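# Pull the cabinet's bottom drawer nearly fully open

## Task

Open the cabinet's lowest drawer to at least 90 percent of its full travel, with the drawer resting motionless; then release it and withdraw the grippers. It only counts if the drawer stays open on its own, not because the robot is still holding it.

## Robot and tools

Robot: two six-joint arms, left_arm and right_arm, each ending in a two-finger parallel gripper with a wrist camera. Joint order from base to hand: waist, shoulder, elbow, forearm roll, wrist pitch, wrist roll. Bases sit in the scene frame at left_arm (+0.052, +0.312, 0) m, quat_wxyz (+0.996, 0, 0, +0.094), and right_arm (-0.042, -0.483, 0) m, quat_wxyz (+0.999, 0, 0, +0.051).

Scene frame: origin on the table surface midway between the arms, +x out over the table, +z up, and left_arm on the +y side. The words left and right are arm names only, not image sides. Gripper frame: fingers extend along the gripper's +z and close along its y. The reported end_effector_position is the pinch point between closed pads, roughly 2 cm short of the fingertips; closing pushes the tips about 10 mm further along +z. Printed positions may be slightly off, worse when an arm is stretched far.

The 14-number row (used by both motion tools): first 7 numbers for left_arm, then 7 for right_arm, each group ordered dx, dy, dz, rx, ry, rz, opening. All are in [-1, 1]. dx..rz are an offset, expressed in that gripper's own axes, from its measured pose; 1.0 equals 0.6 m of translation or 180 degrees of rotation, and rx, ry, rz form a single rotation vector. Opening is absolute, not an offset: +1 is fully open (0.084 m), -1 closed. Always send all 14 numbers even if one arm idles; give an idle arm zeros and the opening it should keep.

execute_actions(actions): actions is a list of actions; each action is a table of at most 15 rows, one row per 1/30 s step, and if fewer than 15 rows are given the last row repeats to fill 15 steps. Every row in an action is measured from the pose at that action's start (for the first action, the pose in the latest result), not from the preceding row. An empty list just returns state and images. Each step the commanded pose is clipped to within 70 mm and 16 degrees of the measured pose, so large offsets need several actions; after an action the arm continues at most to its last clipped pose. If position and orientation conflict, position wins.

move(target, speed, blocking): target is one 14-number row as above, offsets taken from the pose in the scene's most recent result that shows one. Both grippers travel straight lines that finish together, lasting 0.5 to 10 s (cut off at 10 s). speed is the path's top speed in m/s, 0.002 to 0.5, default 0.25; rotation rate is capped at twice that value in rad/s. Paths ignore obstacles and the other arm, may lag, wander or overshoot the speed near full stretch. Faster motion and targets set deeper past a contact both mean harder impacts. The opening is applied at the start. With blocking=false you get a result after 0.5 s while motion continues; then call wait or stop before sending any new motion. The result adds a move: line with the ending (done, off_target, moving, held, fault), limits that acted (paced = pose was clipped; held = a safety check blocked steps, after which the arm may jump fast), and each gripper's distance to its target.

wait(seconds): 0 to 10; lets time run with arms holding their last command; returns early if a running move ends. stop(): brakes a running move; needs stopping room; fingers keep moving. zoom_image(camera, region): camera is cam_left_wrist or cam_right_wrist (both 896x504), region [x0, y0, x1, y1] in pixels from the top-left, at most 504x504. read_manual(section): returns licence texts only. finished_scene(scene): pass the current scene number to end it once the goal holds; irreversible. Replying without a tool call ends everything.

Results: a state line per arm with pose (position in m, quat_wxyz) and velocities in the scene frame; grip_measured, the finger opening on the command scale; Hand target lines showing where the controller now drives each gripper; pose unreachable lines when the clearance check altered a command; MOTOR HOT warnings from 65 °C and OVER-TEMPERATURE FAULT at 80 °C, when that arm is braked until cool.

Gripping: to hold a handle, command an opening well below grip_measured; lower means a firmer squeeze, up to about 24 N per pad. Re-sending grip_measured still presses lightly. Fast closing can squeeze harder than intended.

Suggested order: look at the cabinet with the cameras, bring one gripper in front of the bottom drawer's handle with fingers open and aligned, advance, close firmly, pull outward along the drawer's slide direction in moderate steps until it is at least 90 percent out, let it settle, open the fingers, and back the gripper away without bumping the drawer. Expect occasional brief tugs on held parts.

Avoid: knocking anything off the table; collisions or pressing between the two arms; slamming the drawer or pushing hard against the cabinet. Contact torque at a joint's load limit (waist 53.4, shoulder 53.4, elbow 44.5, forearm roll 24, wrist pitch 16.9, wrist roll 16.9 N m) causes a torque fault: that arm backs off, freezes for 10 s and drops the rest of the call. Joint ranges (rad): waist and forearm roll and wrist roll ±6.283, shoulder ±2.304, elbow -4.224 to 0.061, wrist pitch ±2.164. Smooth, low-effort, quick motion is preferred.

Each tool is called after "Call:" as name(argument=value, ...) on one line, values as JSON.

## Session

Call:
execute_actions(actions=[])

Scene clock: 0.00 s.
left_arm: end_effector_position=(+0.4462, -0.2657, +0.3663) grip_measured=+1.00 end_effector_quat_wxyz=(+0.205, +0.699, +0.681, +0.076) end_effector_velocity=(-0.001, -0.000, -0.000) end_effector_angular_velocity=(-0.001, +0.001, +0.000) | right_arm: end_effector_position=(+0.0499, -0.9113, +0.1172) grip_measured=+1.00 end_effector_quat_wxyz=(-0.295, +0.824, -0.427, -0.227) end_effector_velocity=(-0.000, +0.000, +0.000) end_effector_angular_velocity=(-0.000, -0.001, -0.001)
Joint positions: left_arm=[-1.247 -0.471 -1.424  0.433 -0.63  -2.913  0.084] | right_arm=[-1.47  -0.856 -1.282  0.018 -1.19  -0.425  0.084]
Joint velocities: left_arm=[-0.001 -0.     0.    -0.002  0.    -0.    -0.   ] | right_arm=[-0.001  0.001  0.001  0.001  0.001 -0.001  0.   ]
Hand target (left_arm): +0.446, -0.266, +0.366; +0.205, +0.699, +0.681, +0.076
Hand target (right_arm): +0.050, -0.911, +0.117; -0.295, +0.824, -0.427, -0.227

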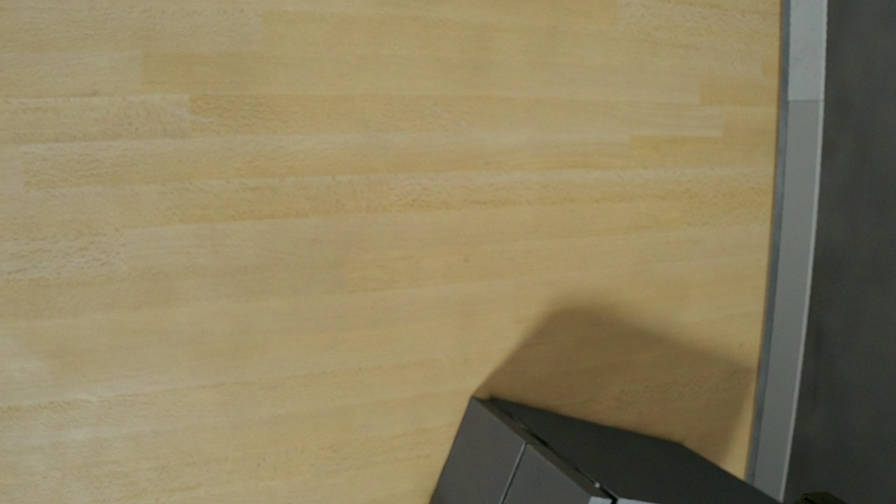

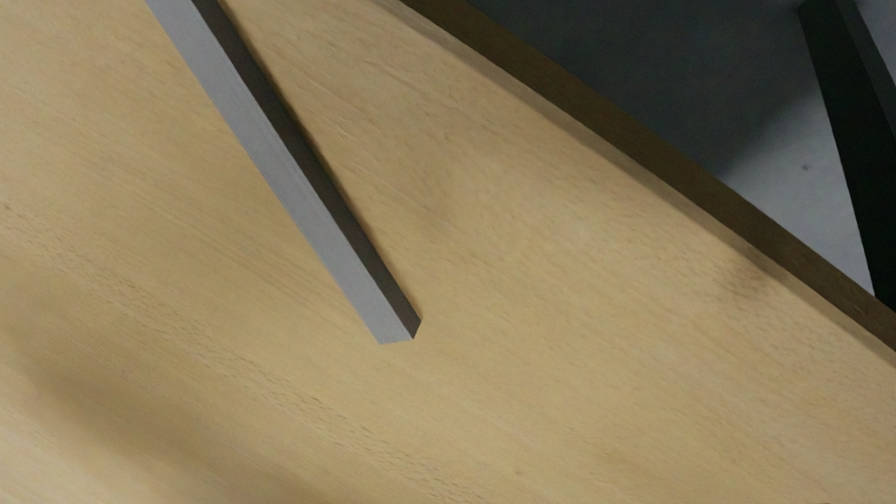

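Call:
move(target=[-0.1,-0.15,-0.05,0,-0.13,0,1,0,0,0,0,0,0,1], speed=0.4)

Scene clock: 15.33 s.
left_arm: end_effector_position=(+0.3487, -0.3202, +0.3687) grip_measured=+1.00 end_effector_quat_wxyz=(+0.337, +0.701, +0.624, -0.068) end_effector_velocity=(-0.001, -0.001, -0.000) end_effector_angular_velocity=(-0.013, -0.019, +0.011) | right_arm: end_effector_position=(+0.0499, -0.9113, +0.1172) grip_measured=+1.00 end_effector_quat_wxyz=(-0.295, +0.824, -0.427, -0.227) end_effector_velocity=(-0.000, +0.000, +0.000) end_effector_angular_velocity=(-0.001, +0.001, -0.002)
Joint positions: left_arm=[-1.347 -0.328 -1.156  0.534 -0.149 -3.115  0.084] | right_arm=[-1.47  -0.856 -1.282  0.018 -1.19  -0.425  0.084]
Joint velocities: left_arm=[-0.011  0.004  0.013  0.227  0.013 -0.235  0.   ] | right_arm=[-0.     0.001  0.001  0.     0.     0.002 -0.   ]
Hand target (left_arm): +0.348, -0.320, +0.369; +0.339, +0.701, +0.625, -0.067
Hand target (right_arm): +0.050, -0.911, +0.117; -0.295, +0.824, -0.427, -0.227
Off the commanded pose (left_arm): 0.001 m, 0 deg.
Off the commanded pose (right_arm): 0.000 m, 0 deg.
move: done

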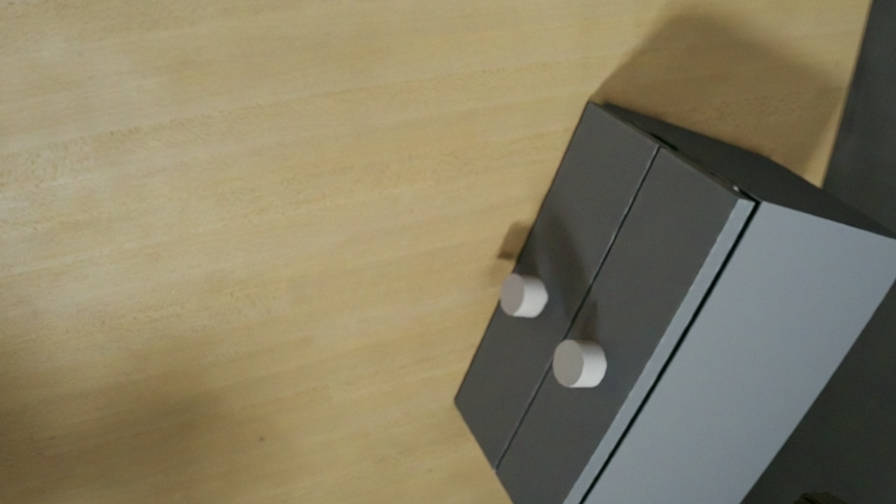

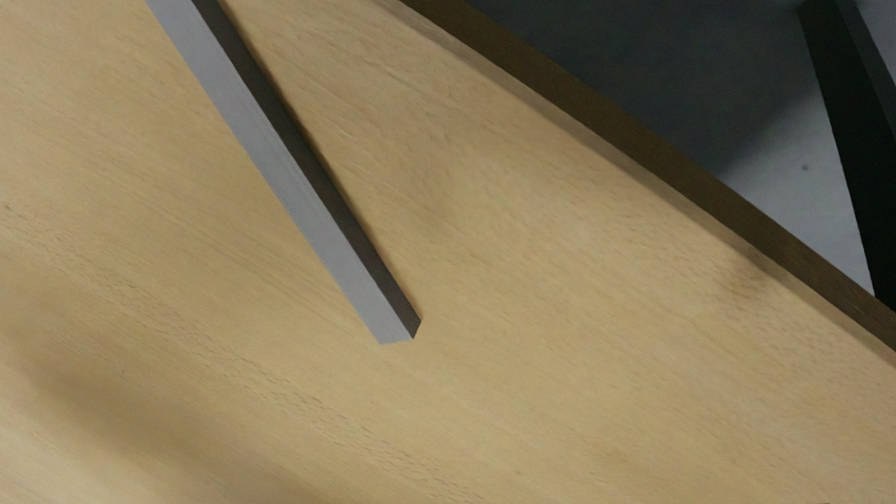

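Call:
move(target=[0.068,-0.030,0.538,-0.125,0.090,0.515,0.6,0,0,0,0,0,0,1], speed=0.4)

Scene clock: 49.57 s.
left_arm: end_effector_position=(+0.4460, -0.4673, +0.0954) grip_measured=+0.60 end_effector_quat_wxyz=(+0.318, +0.862, -0.032, +0.394) end_effector_velocity=(+0.001, -0.000, -0.003) end_effector_angular_velocity=(+0.005, -0.005, -0.005) | right_arm: end_effector_position=(+0.0499, -0.9113, +0.1172) grip_measured=+1.00 end_effector_quat_wxyz=(-0.295, +0.824, -0.427, -0.227) end_effector_velocity=(-0.001, -0.001, -0.000) end_effector_angular_velocity=(-0.002, -0.000, -0.001)
Joint positions: left_arm=[-1.41  -1.139 -1.606  2.401 -0.677 -3.427  0.069] | right_arm=[-1.47  -0.856 -1.282  0.018 -1.19  -0.425  0.084]
Joint velocities: left_arm=[ 0.001 -0.007 -0.005  0.004 -0.002  0.005  0.   ] | right_arm=[-0.002 -0.001 -0.001 -0.     0.002 -0.    -0.   ]
Hand target (left_arm): +0.446, -0.467, +0.095; +0.318, +0.862, -0.033, +0.394
Hand target (right_arm): +0.050, -0.911, +0.117; -0.295, +0.824, -0.427, -0.227
Off the commanded pose (left_arm): 0.001 m, 0 deg.
Off the commanded pose (right_arm): 0.000 m, 0 deg.
move: done

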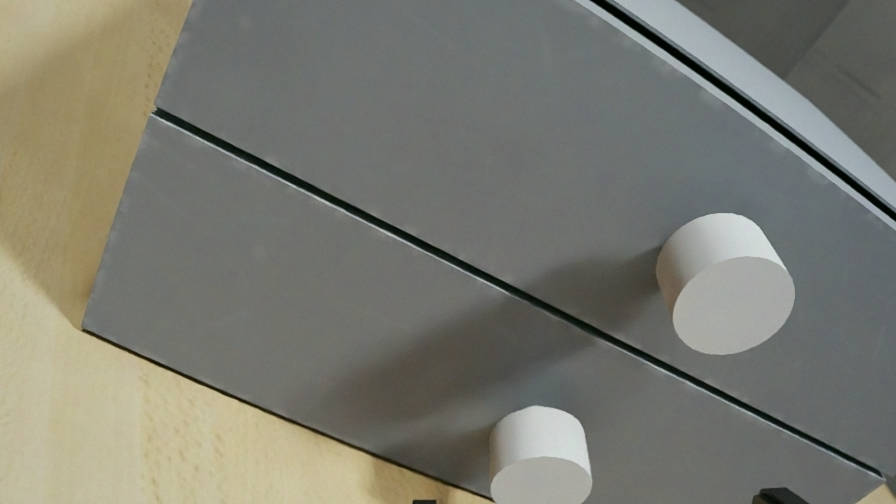

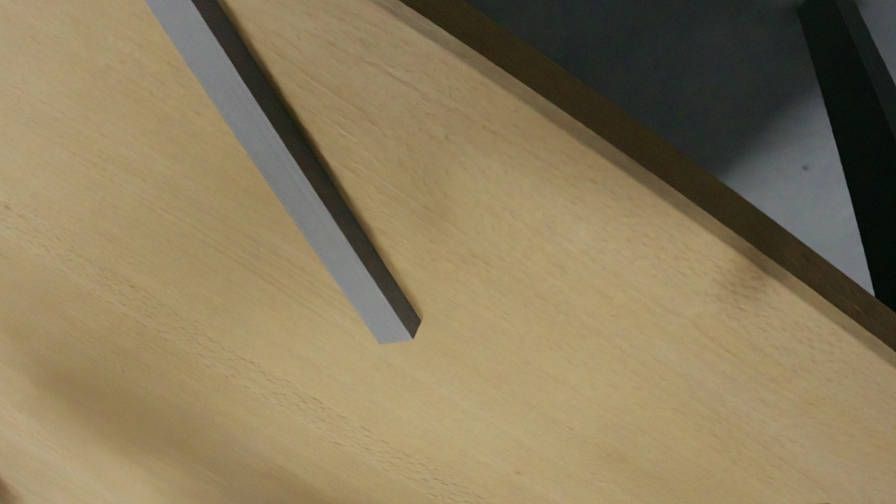

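Call:
move(target=[-0.018,-0.005,0.09,0,0,0,0.3,0,0,0,0,0,0,1], speed=0.12)

Scene clock: 60.83 s.
left_arm: end_effector_position=(+0.4747, -0.4977, +0.0601) grip_measured=+0.29 end_effector_quat_wxyz=(+0.318, +0.862, -0.032, +0.394) end_effector_velocity=(+0.001, -0.001, -0.002) end_effector_angular_velocity=(+0.002, +0.000, +0.000) | right_arm: end_effector_position=(+0.0499, -0.9113, +0.1172) grip_measured=+1.00 end_effector_quat_wxyz=(-0.295, +0.824, -0.427, -0.227) end_effector_velocity=(+0.000, +0.000, -0.000) end_effector_angular_velocity=(+0.002, +0.000, -0.000)
Joint positions: left_arm=[-1.387 -1.29  -1.817  2.379 -0.627 -3.373  0.056] | right_arm=[-1.47  -0.856 -1.282  0.018 -1.19  -0.425  0.084]
Joint velocities: left_arm=[ 0.001 -0.006 -0.009 -0.003  0.003  0.005  0.   ] | right_arm=[ 0.    -0.001  0.     0.    -0.001  0.    -0.   ]
Hand target (left_arm): +0.475, -0.498, +0.060; +0.318, +0.862, -0.032, +0.394
Hand target (right_arm): +0.050, -0.911, +0.117; -0.295, +0.824, -0.427, -0.227
Off the commanded pose (left_arm): 0.000 m, 0 deg.
Off the commanded pose (right_arm): 0.000 m, 0 deg.
move: done

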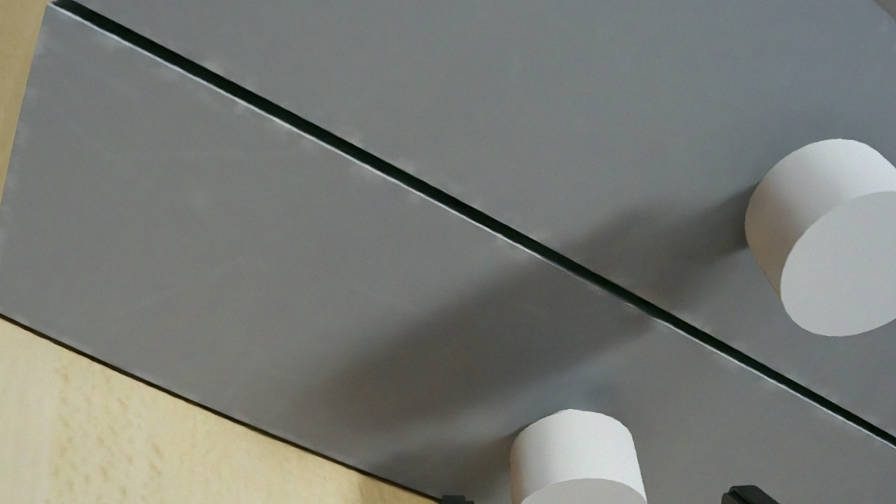

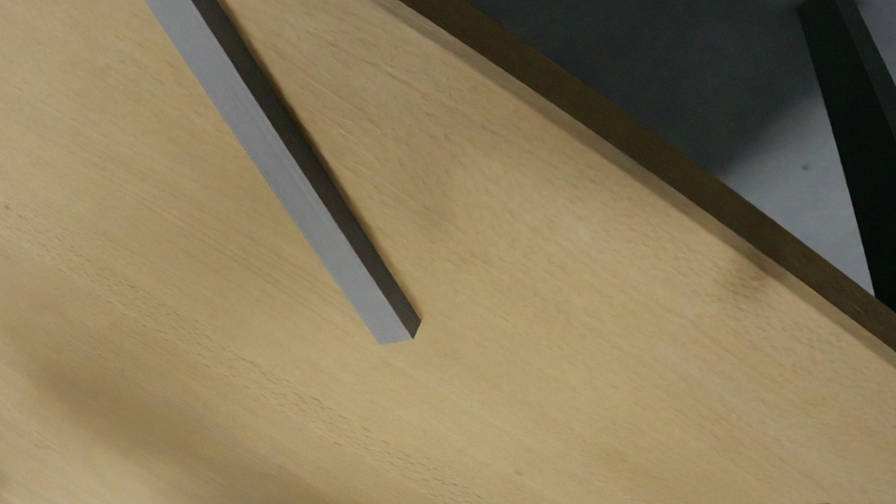

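Call:
move(target=[-0.006,-0.002,0.049,0,0,0,0.3,0,0,0,0,0,0,1], speed=0.07)

Call:
move(target=[0,0,0,0,0,0,-0.7,0,0,0,0,0,0,1])

Scene clock: 64.47 s.
left_arm: end_effector_position=(+0.4917, -0.5141, +0.0428) grip_measured=+0.29 end_effector_quat_wxyz=(+0.318, +0.862, -0.032, +0.394) end_effector_velocity=(+0.001, -0.002, -0.002) end_effector_angular_velocity=(+0.001, -0.000, -0.000) | right_arm: end_effector_position=(+0.0499, -0.9113, +0.1172) grip_measured=+1.00 end_effector_quat_wxyz=(-0.295, +0.824, -0.427, -0.227) end_effector_velocity=(+0.000, -0.000, -0.000) end_effector_angular_velocity=(-0.001, -0.001, +0.000)
Joint positions: left_arm=[-1.374 -1.379 -1.953  2.35  -0.588 -3.325  0.056] | right_arm=[-1.47  -0.856 -1.282  0.018 -1.19  -0.425  0.084]
Joint velocities: left_arm=[ 0.001 -0.009 -0.014 -0.006  0.004  0.008 -0.   ] | right_arm=[ 0.    -0.    -0.001  0.     0.001 -0.001  0.   ]
Hand target (left_arm): +0.492, -0.514, +0.043; +0.318, +0.862, -0.032, +0.394
Hand target (right_arm): +0.050, -0.911, +0.117; -0.295, +0.824, -0.427, -0.227
Off the commanded pose (left_arm): 0.000 m, 0 deg.
Off the commanded pose (right_arm): 0.000 m, 0 deg.
move: done

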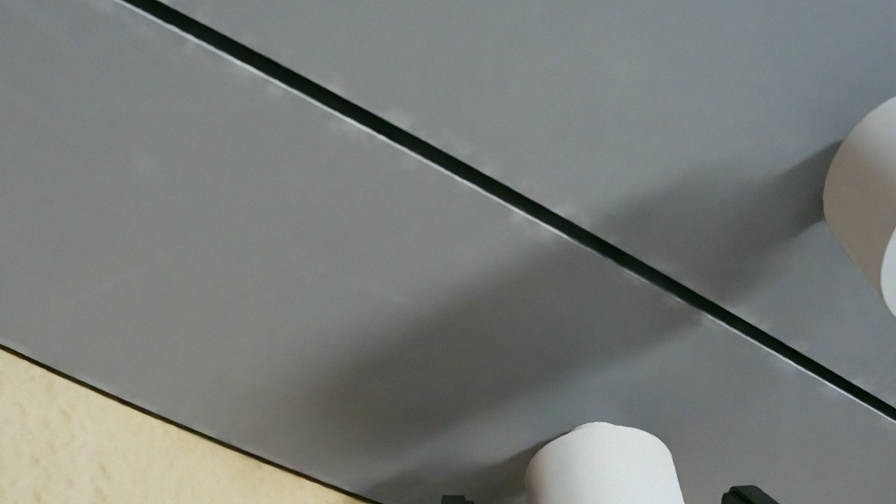

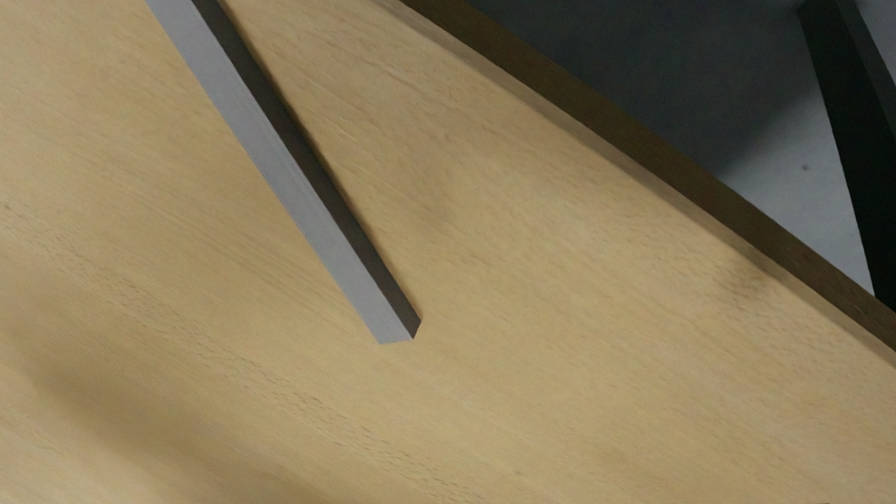

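Scene clock: 64.97 s.
left_arm: end_effector_position=(+0.4919, -0.5136, +0.0422) grip_measured=-0.29 end_effector_quat_wxyz=(+0.317, +0.862, -0.032, +0.394) end_effector_velocity=(-0.000, -0.000, +0.000) end_effector_angular_velocity=(+0.000, +0.000, -0.001) | right_arm: end_effector_position=(+0.0499, -0.9113, +0.1172) grip_measured=+1.00 end_effector_quat_wxyz=(-0.295, +0.824, -0.427, -0.227) end_effector_velocity=(+0.000, -0.001, +0.000) end_effector_angular_velocity=(-0.001, +0.000, +0.000)
Joint positions: left_arm=[-1.374 -1.379 -1.952  2.35  -0.588 -3.325  0.031] | right_arm=[-1.47  -0.856 -1.282  0.018 -1.19  -0.425  0.084]
Joint velocities: left_arm=[-0.    -0.    -0.001  0.001  0.001  0.    -0.   ] | right_arm=[ 0.     0.    -0.001 -0.     0.     0.     0.   ]
Hand target (left_arm): +0.492, -0.514, +0.043; +0.318, +0.862, -0.032, +0.394
Hand target (right_arm): +0.050, -0.911, +0.117; -0.295, +0.824, -0.427, -0.227
Off the commanded pose (left_arm): 0.001 m, 0 deg.
Off the commanded pose (right_arm): 0.000 m, 0 deg.
move: done

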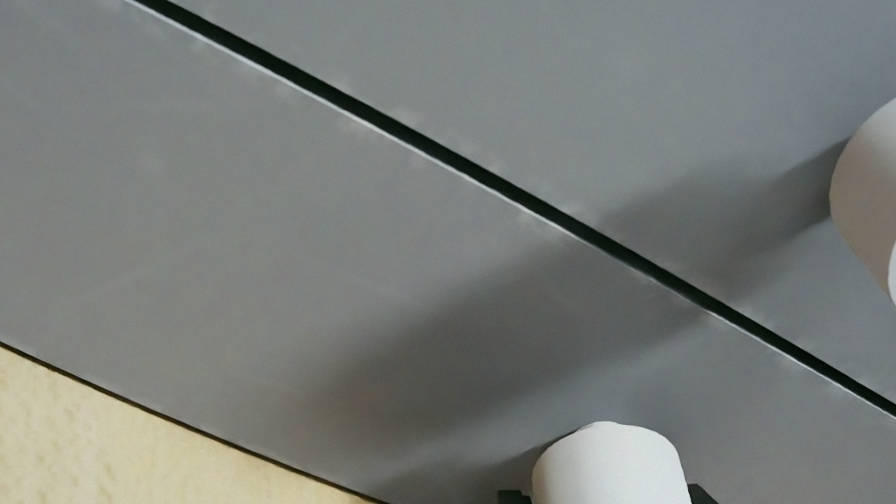

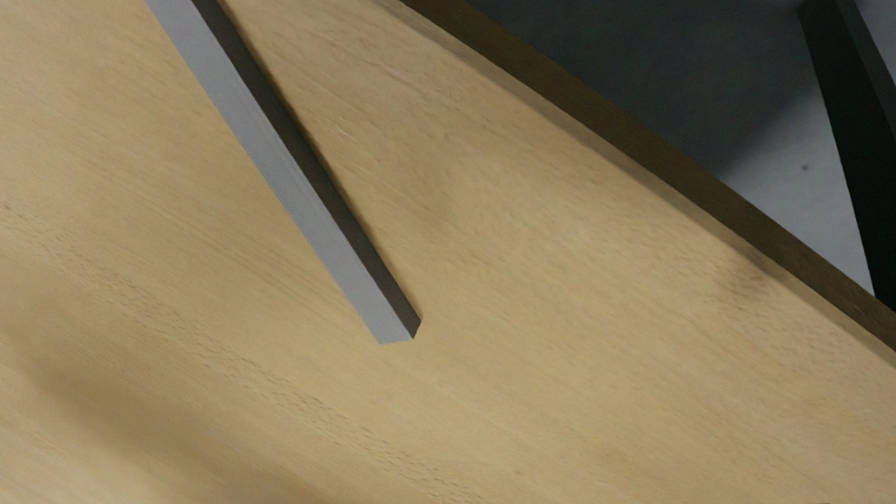

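Call:
move(target=[-0.0943,-0.0023,-0.1372,0,0,0,-0.8,0,0,0,0,0,0,1], speed=0.08)

Scene clock: 72.03 s.
left_arm: end_effector_position=(+0.3992, -0.4767, +0.0423) grip_measured=-0.29 end_effector_quat_wxyz=(+0.318, +0.862, -0.032, +0.394) end_effector_velocity=(-0.001, +0.001, +0.000) end_effector_angular_velocity=(-0.000, -0.001, -0.001) | right_arm: end_effector_position=(+0.0499, -0.9113, +0.1172) grip_measured=+1.00 end_effector_quat_wxyz=(-0.295, +0.824, -0.427, -0.227) end_effector_velocity=(+0.001, +0.001, -0.000) end_effector_angular_velocity=(+0.001, +0.001, -0.000)
Joint positions: left_arm=[-1.48  -1.233 -1.64   2.36  -0.74  -3.457  0.031] | right_arm=[-1.47  -0.856 -1.282  0.018 -1.19  -0.425  0.084]
Joint velocities: left_arm=[-0.001  0.003  0.005  0.002 -0.003 -0.003  0.   ] | right_arm=[ 0.001 -0.     0.     0.    -0.001  0.002  0.   ]
Hand target (left_arm): +0.399, -0.477, +0.042; +0.318, +0.862, -0.032, +0.394
Hand target (right_arm): +0.050, -0.911, +0.117; -0.295, +0.824, -0.427, -0.227
Off the commanded pose (left_arm): 0.000 m, 0 deg.
Off the commanded pose (right_arm): 0.000 m, 0 deg.
move: done

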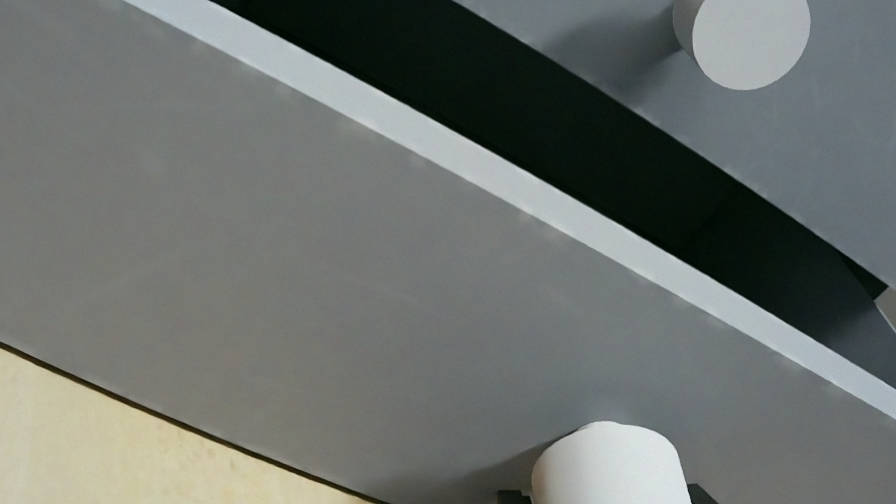

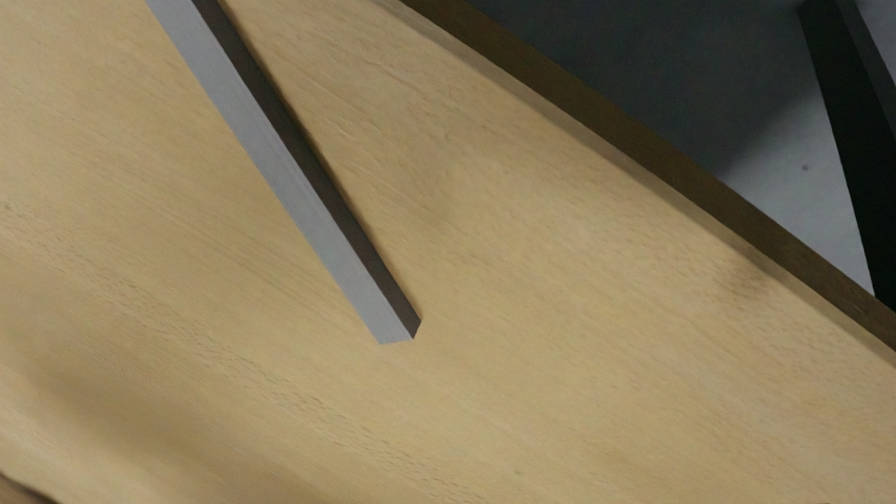

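Call:
move(target=[-0.0472,-0.0012,-0.0686,0,0,0,-0.8,0,0,0,0,0,0,1], speed=0.06)

Call:
move(target=[-0.0189,-0.0005,-0.0274,0,0,0,-0.8,0,0,0,0,0,0,1], speed=0.04)

Scene clock: 78.00 s.
left_arm: end_effector_position=(+0.3530, -0.4581, +0.0423) grip_measured=-0.29 end_effector_quat_wxyz=(+0.317, +0.862, -0.032, +0.394) end_effector_velocity=(-0.002, +0.002, -0.001) end_effector_angular_velocity=(+0.002, +0.001, +0.001) | right_arm: end_effector_position=(+0.0499, -0.9113, +0.1172) grip_measured=+1.00 end_effector_quat_wxyz=(-0.295, +0.824, -0.427, -0.227) end_effector_velocity=(+0.000, +0.000, +0.001) end_effector_angular_velocity=(+0.001, +0.001, -0.001)
Joint positions: left_arm=[-1.541 -1.18  -1.523  2.335 -0.801 -3.501  0.031] | right_arm=[-1.47  -0.856 -1.282  0.018 -1.19  -0.425  0.084]
Joint velocities: left_arm=[-0.002  0.002  0.007 -0.001 -0.002 -0.002  0.   ] | right_arm=[ 0.     0.001  0.     0.    -0.002  0.001  0.   ]
Hand target (left_arm): +0.353, -0.458, +0.042; +0.318, +0.862, -0.032, +0.394
Hand target (right_arm): +0.050, -0.911, +0.117; -0.295, +0.824, -0.427, -0.227
Off the commanded pose (left_arm): 0.000 m, 0 deg.
Off the commanded pose (right_arm): 0.000 m, 0 deg.
move: done

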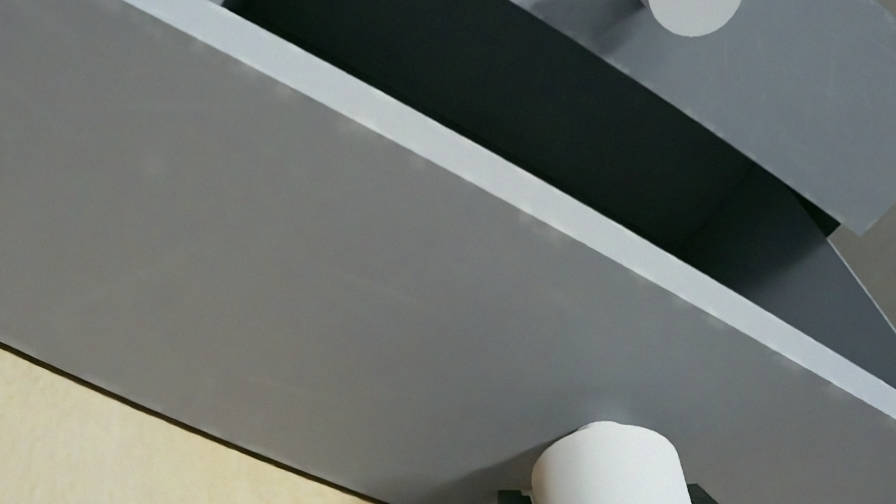

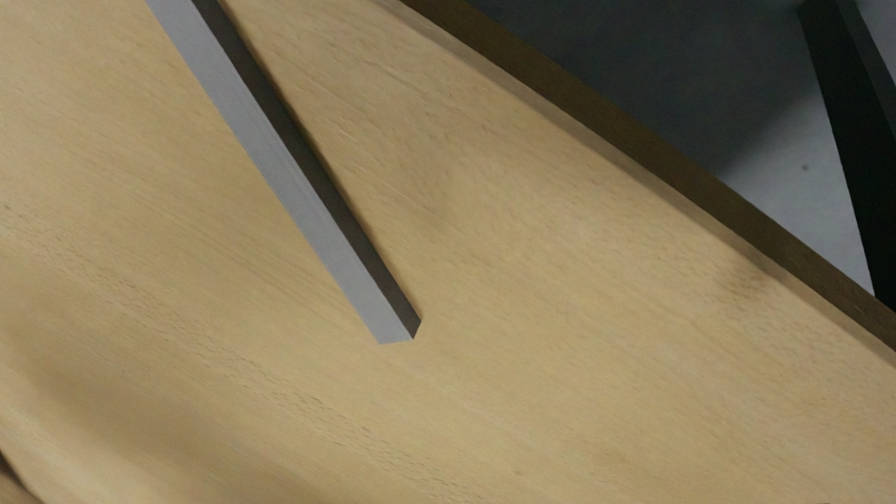

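Scene clock: 78.83 s.
left_arm: end_effector_position=(+0.3347, -0.4507, +0.0422) grip_measured=-0.30 end_effector_quat_wxyz=(+0.317, +0.862, -0.033, +0.394) end_effector_velocity=(-0.001, +0.002, -0.000) end_effector_angular_velocity=(-0.000, +0.001, +0.004) | right_arm: end_effector_position=(+0.0499, -0.9113, +0.1172) grip_measured=+1.00 end_effector_quat_wxyz=(-0.295, +0.824, -0.427, -0.227) end_effector_velocity=(-0.000, +0.000, -0.001) end_effector_angular_velocity=(+0.000, +0.000, -0.001)
Joint positions: left_arm=[-1.567 -1.162 -1.482  2.321 -0.823 -3.516  0.031] | right_arm=[-1.47  -0.856 -1.282  0.018 -1.19  -0.425  0.084]
Joint velocities: left_arm=[-0.002  0.002  0.004 -0.004 -0.002 -0.002 -0.   ] | right_arm=[-0.001 -0.001 -0.    -0.     0.001  0.    -0.   ]
Hand target (left_arm): +0.335, -0.451, +0.042; +0.317, +0.862, -0.033, +0.394
Hand target (right_arm): +0.050, -0.911, +0.117; -0.295, +0.824, -0.427, -0.227
Off the commanded pose (left_arm): 0.000 m, 0 deg.
Off the commanded pose (right_arm): 0.000 m, 0 deg.
move: done

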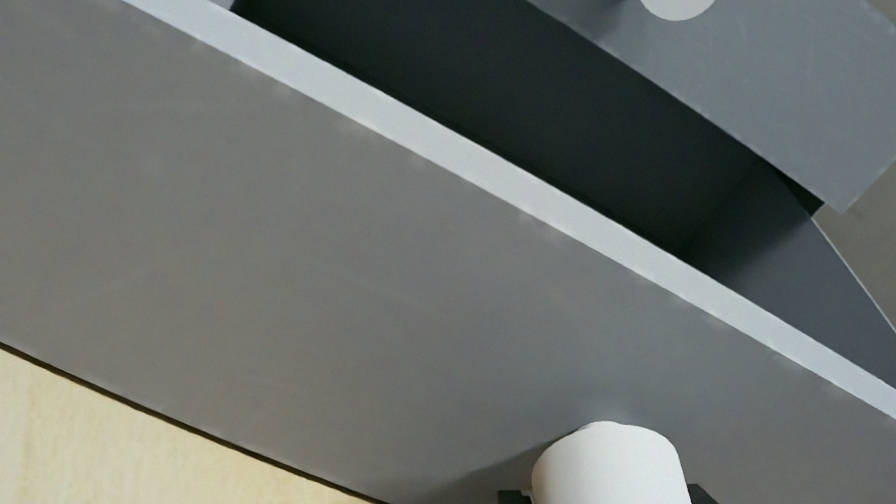

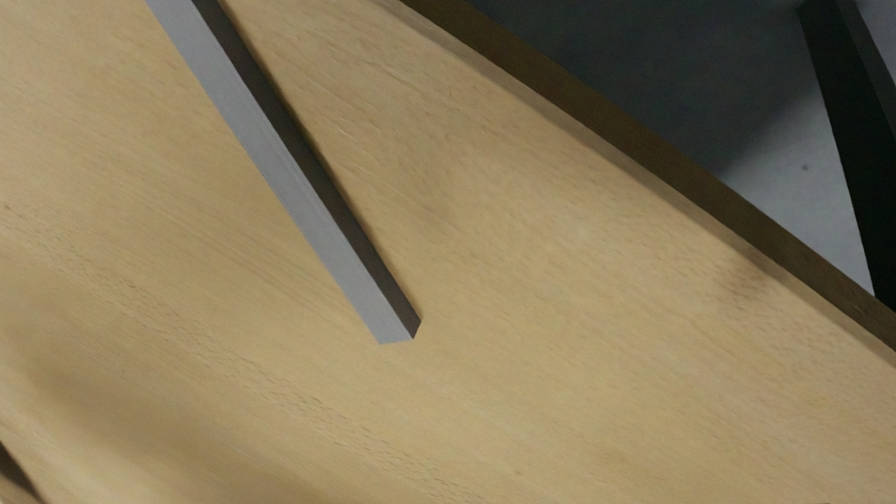

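Call:
move(target=[-0.0094,-0.0002,-0.0137,0,0,0,-0.8,0,0,0,0,0,0,1], speed=0.03)

Scene clock: 81.23 s.
left_arm: end_effector_position=(+0.3256, -0.4471, +0.0423) grip_measured=-0.30 end_effector_quat_wxyz=(+0.317, +0.862, -0.033, +0.394) end_effector_velocity=(-0.002, -0.000, +0.000) end_effector_angular_velocity=(-0.000, -0.001, -0.003) | right_arm: end_effector_position=(+0.0499, -0.9113, +0.1172) grip_measured=+1.00 end_effector_quat_wxyz=(-0.295, +0.824, -0.427, -0.227) end_effector_velocity=(+0.001, -0.000, +0.001) end_effector_angular_velocity=(+0.001, -0.001, +0.002)
Joint positions: left_arm=[-1.58  -1.154 -1.462  2.314 -0.834 -3.523  0.031] | right_arm=[-1.47  -0.856 -1.282  0.018 -1.19  -0.425  0.084]
Joint velocities: left_arm=[-0.003  0.002  0.003  0.    -0.001 -0.001 -0.   ] | right_arm=[ 0.001  0.    -0.001  0.    -0.002 -0.001  0.   ]
Hand target (left_arm): +0.325, -0.447, +0.042; +0.317, +0.862, -0.033, +0.394
Hand target (right_arm): +0.050, -0.911, +0.117; -0.295, +0.824, -0.427, -0.227
Off the commanded pose (left_arm): 0.000 m, 0 deg.
Off the commanded pose (right_arm): 0.000 m, 0 deg.
move: done

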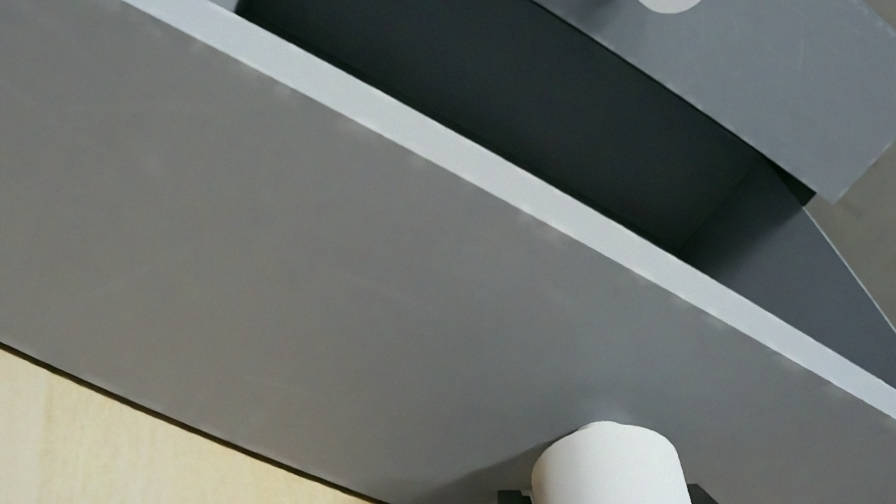

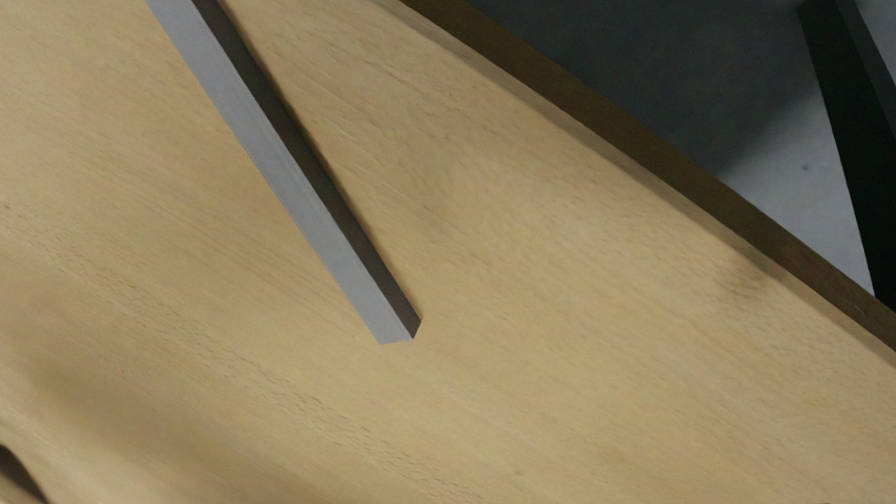

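Call:
move(target=[-0.0094,-0.0002,-0.0137,0,0,0,-0.8,0,0,0,0,0,0,1], speed=0.03)

Scene clock: 83.33 s.
left_arm: end_effector_position=(+0.3165, -0.4434, +0.0423) grip_measured=-0.30 end_effector_quat_wxyz=(+0.317, +0.862, -0.033, +0.394) end_effector_velocity=(-0.001, +0.000, +0.000) end_effector_angular_velocity=(-0.000, -0.000, -0.000) | right_arm: end_effector_position=(+0.0499, -0.9113, +0.1172) grip_measured=+1.00 end_effector_quat_wxyz=(-0.295, +0.824, -0.427, -0.227) end_effector_velocity=(-0.001, +0.000, -0.000) end_effector_angular_velocity=(-0.000, +0.000, -0.001)
Joint positions: left_arm=[-1.593 -1.146 -1.444  2.306 -0.844 -3.53   0.031] | right_arm=[-1.47  -0.856 -1.282  0.018 -1.19  -0.425  0.084]
Joint velocities: left_arm=[-0.002  0.001  0.003 -0.001 -0.001 -0.001 -0.   ] | right_arm=[-0.001  0.     0.001 -0.     0.001  0.     0.   ]
Hand target (left_arm): +0.316, -0.443, +0.042; +0.317, +0.862, -0.033, +0.394
Hand target (right_arm): +0.050, -0.911, +0.117; -0.295, +0.824, -0.427, -0.227
Off the commanded pose (left_arm): 0.000 m, 0 deg.
Off the commanded pose (right_arm): 0.000 m, 0 deg.
move: done

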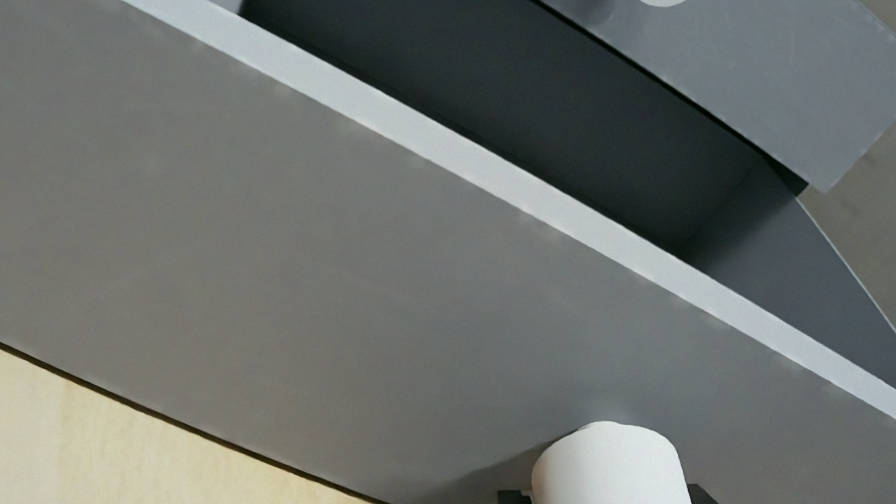

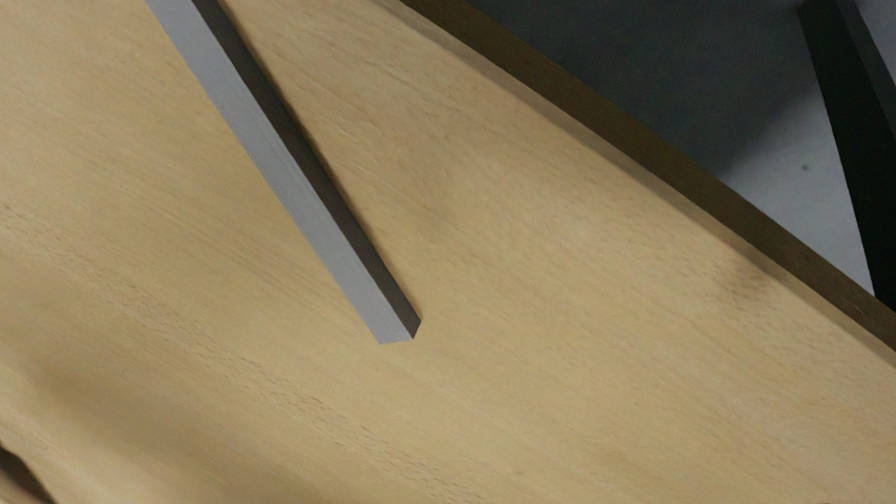

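Call:
move(target=[-0.0094,-0.0002,-0.0137,0,0,0,-0.8,0,0,0,0,0,0,1], speed=0.03)

Scene clock: 85.97 s.
left_arm: end_effector_position=(+0.3074, -0.4397, +0.0423) grip_measured=-0.30 end_effector_quat_wxyz=(+0.317, +0.862, -0.033, +0.394) end_effector_velocity=(-0.001, +0.002, -0.001) end_effector_angular_velocity=(+0.002, +0.000, -0.000) | right_arm: end_effector_position=(+0.0499, -0.9113, +0.1172) grip_measured=+1.00 end_effector_quat_wxyz=(-0.295, +0.824, -0.427, -0.227) end_effector_velocity=(+0.000, -0.000, +0.000) end_effector_angular_velocity=(-0.000, -0.000, +0.000)
Joint positions: left_arm=[-1.607 -1.138 -1.425  2.297 -0.853 -3.537  0.031] | right_arm=[-1.47  -0.856 -1.282  0.018 -1.19  -0.425  0.084]
Joint velocities: left_arm=[-0.001  0.001  0.005 -0.001 -0.001 -0.001 -0.   ] | right_arm=[-0.     0.    -0.001  0.    -0.001 -0.    -0.   ]
Hand target (left_arm): +0.307, -0.440, +0.042; +0.317, +0.862, -0.033, +0.394
Hand target (right_arm): +0.050, -0.911, +0.117; -0.295, +0.824, -0.427, -0.227
Off the commanded pose (left_arm): 0.000 m, 0 deg.
Off the commanded pose (right_arm): 0.000 m, 0 deg.
move: done

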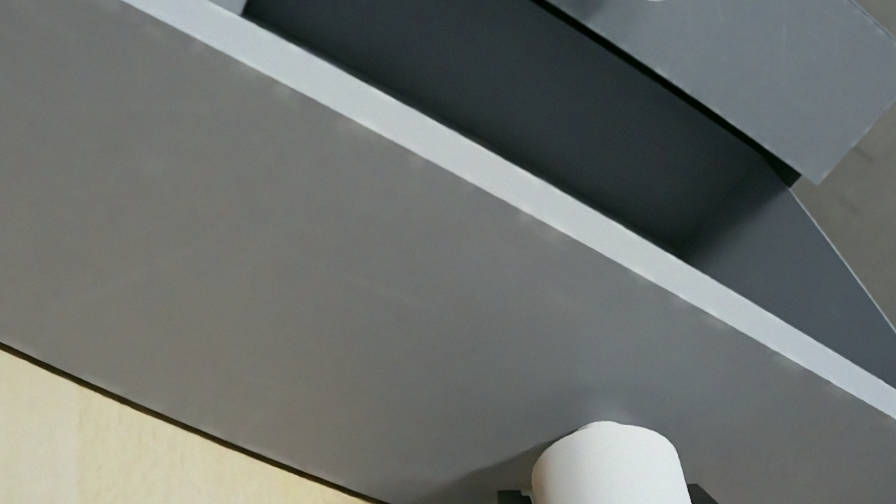

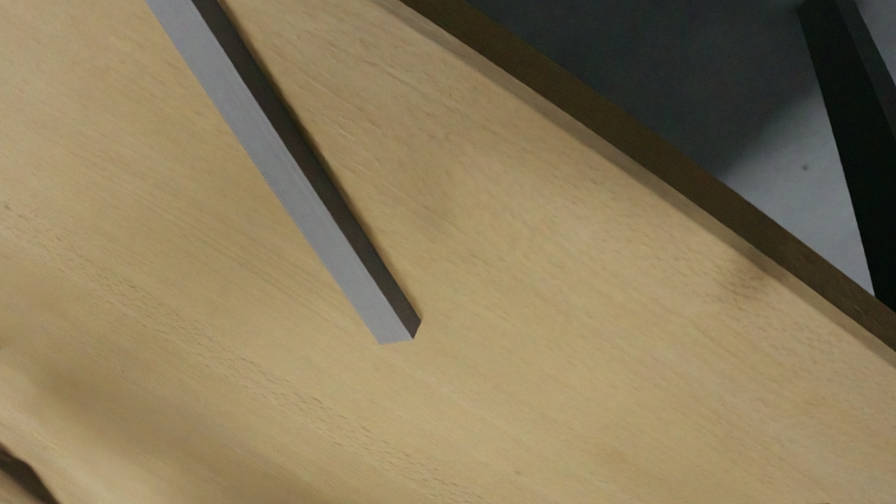

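Call:
move(target=[-0.0094,-0.0002,-0.0137,0,0,0,-0.8,0,0,0,0,0,0,1], speed=0.03)

Scene clock: 89.70 s.
left_arm: end_effector_position=(+0.3014, -0.4359, +0.0434) grip_measured=-0.30 end_effector_quat_wxyz=(+0.318, +0.862, -0.031, +0.395) end_effector_velocity=(-0.001, +0.002, -0.001) end_effector_angular_velocity=(+0.001, +0.002, +0.002) | right_arm: end_effector_position=(+0.0499, -0.9113, +0.1172) grip_measured=+1.00 end_effector_quat_wxyz=(-0.295, +0.824, -0.427, -0.227) end_effector_velocity=(+0.000, +0.001, -0.000) end_effector_angular_velocity=(+0.002, -0.000, +0.001)
Joint positions: left_arm=[-1.617 -1.13  -1.409  2.288 -0.864 -3.543  0.031] | right_arm=[-1.47  -0.856 -1.282  0.018 -1.19  -0.425  0.084]
Joint velocities: left_arm=[-0.002  0.001  0.005 -0.003 -0.001 -0.002 -0.   ] | right_arm=[ 0.001  0.     0.001 -0.    -0.001 -0.001 -0.   ]
Hand target (left_arm): +0.298, -0.436, +0.042; +0.317, +0.862, -0.033, +0.394
Hand target (right_arm): +0.050, -0.911, +0.117; -0.295, +0.824, -0.427, -0.227
Off the commanded pose (left_arm): 0.003 m, 0 deg.
Off the commanded pose (right_arm): 0.000 m, 0 deg.
move: done

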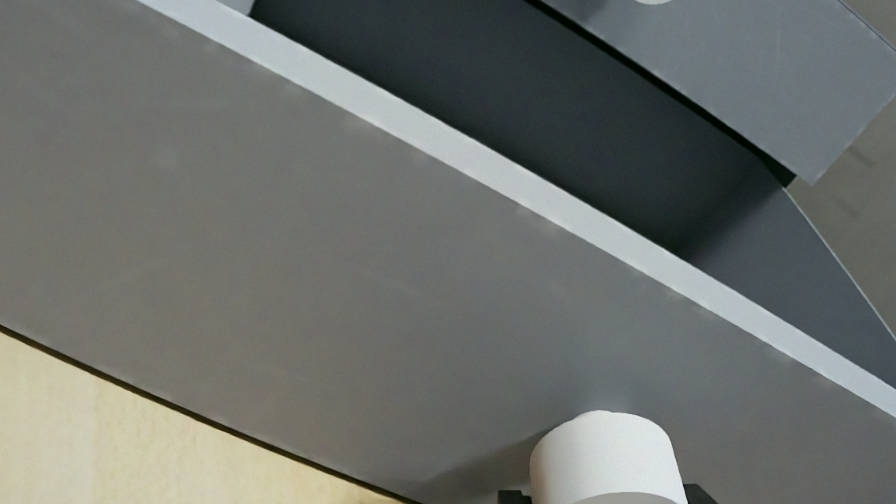

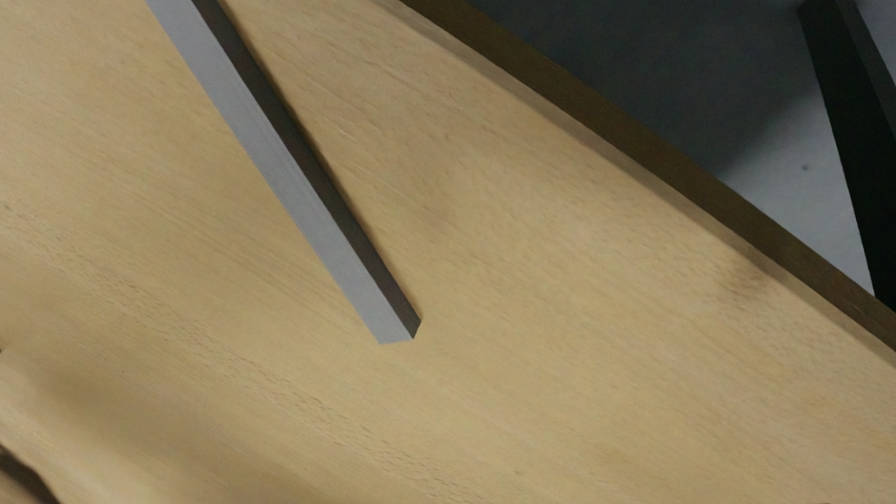

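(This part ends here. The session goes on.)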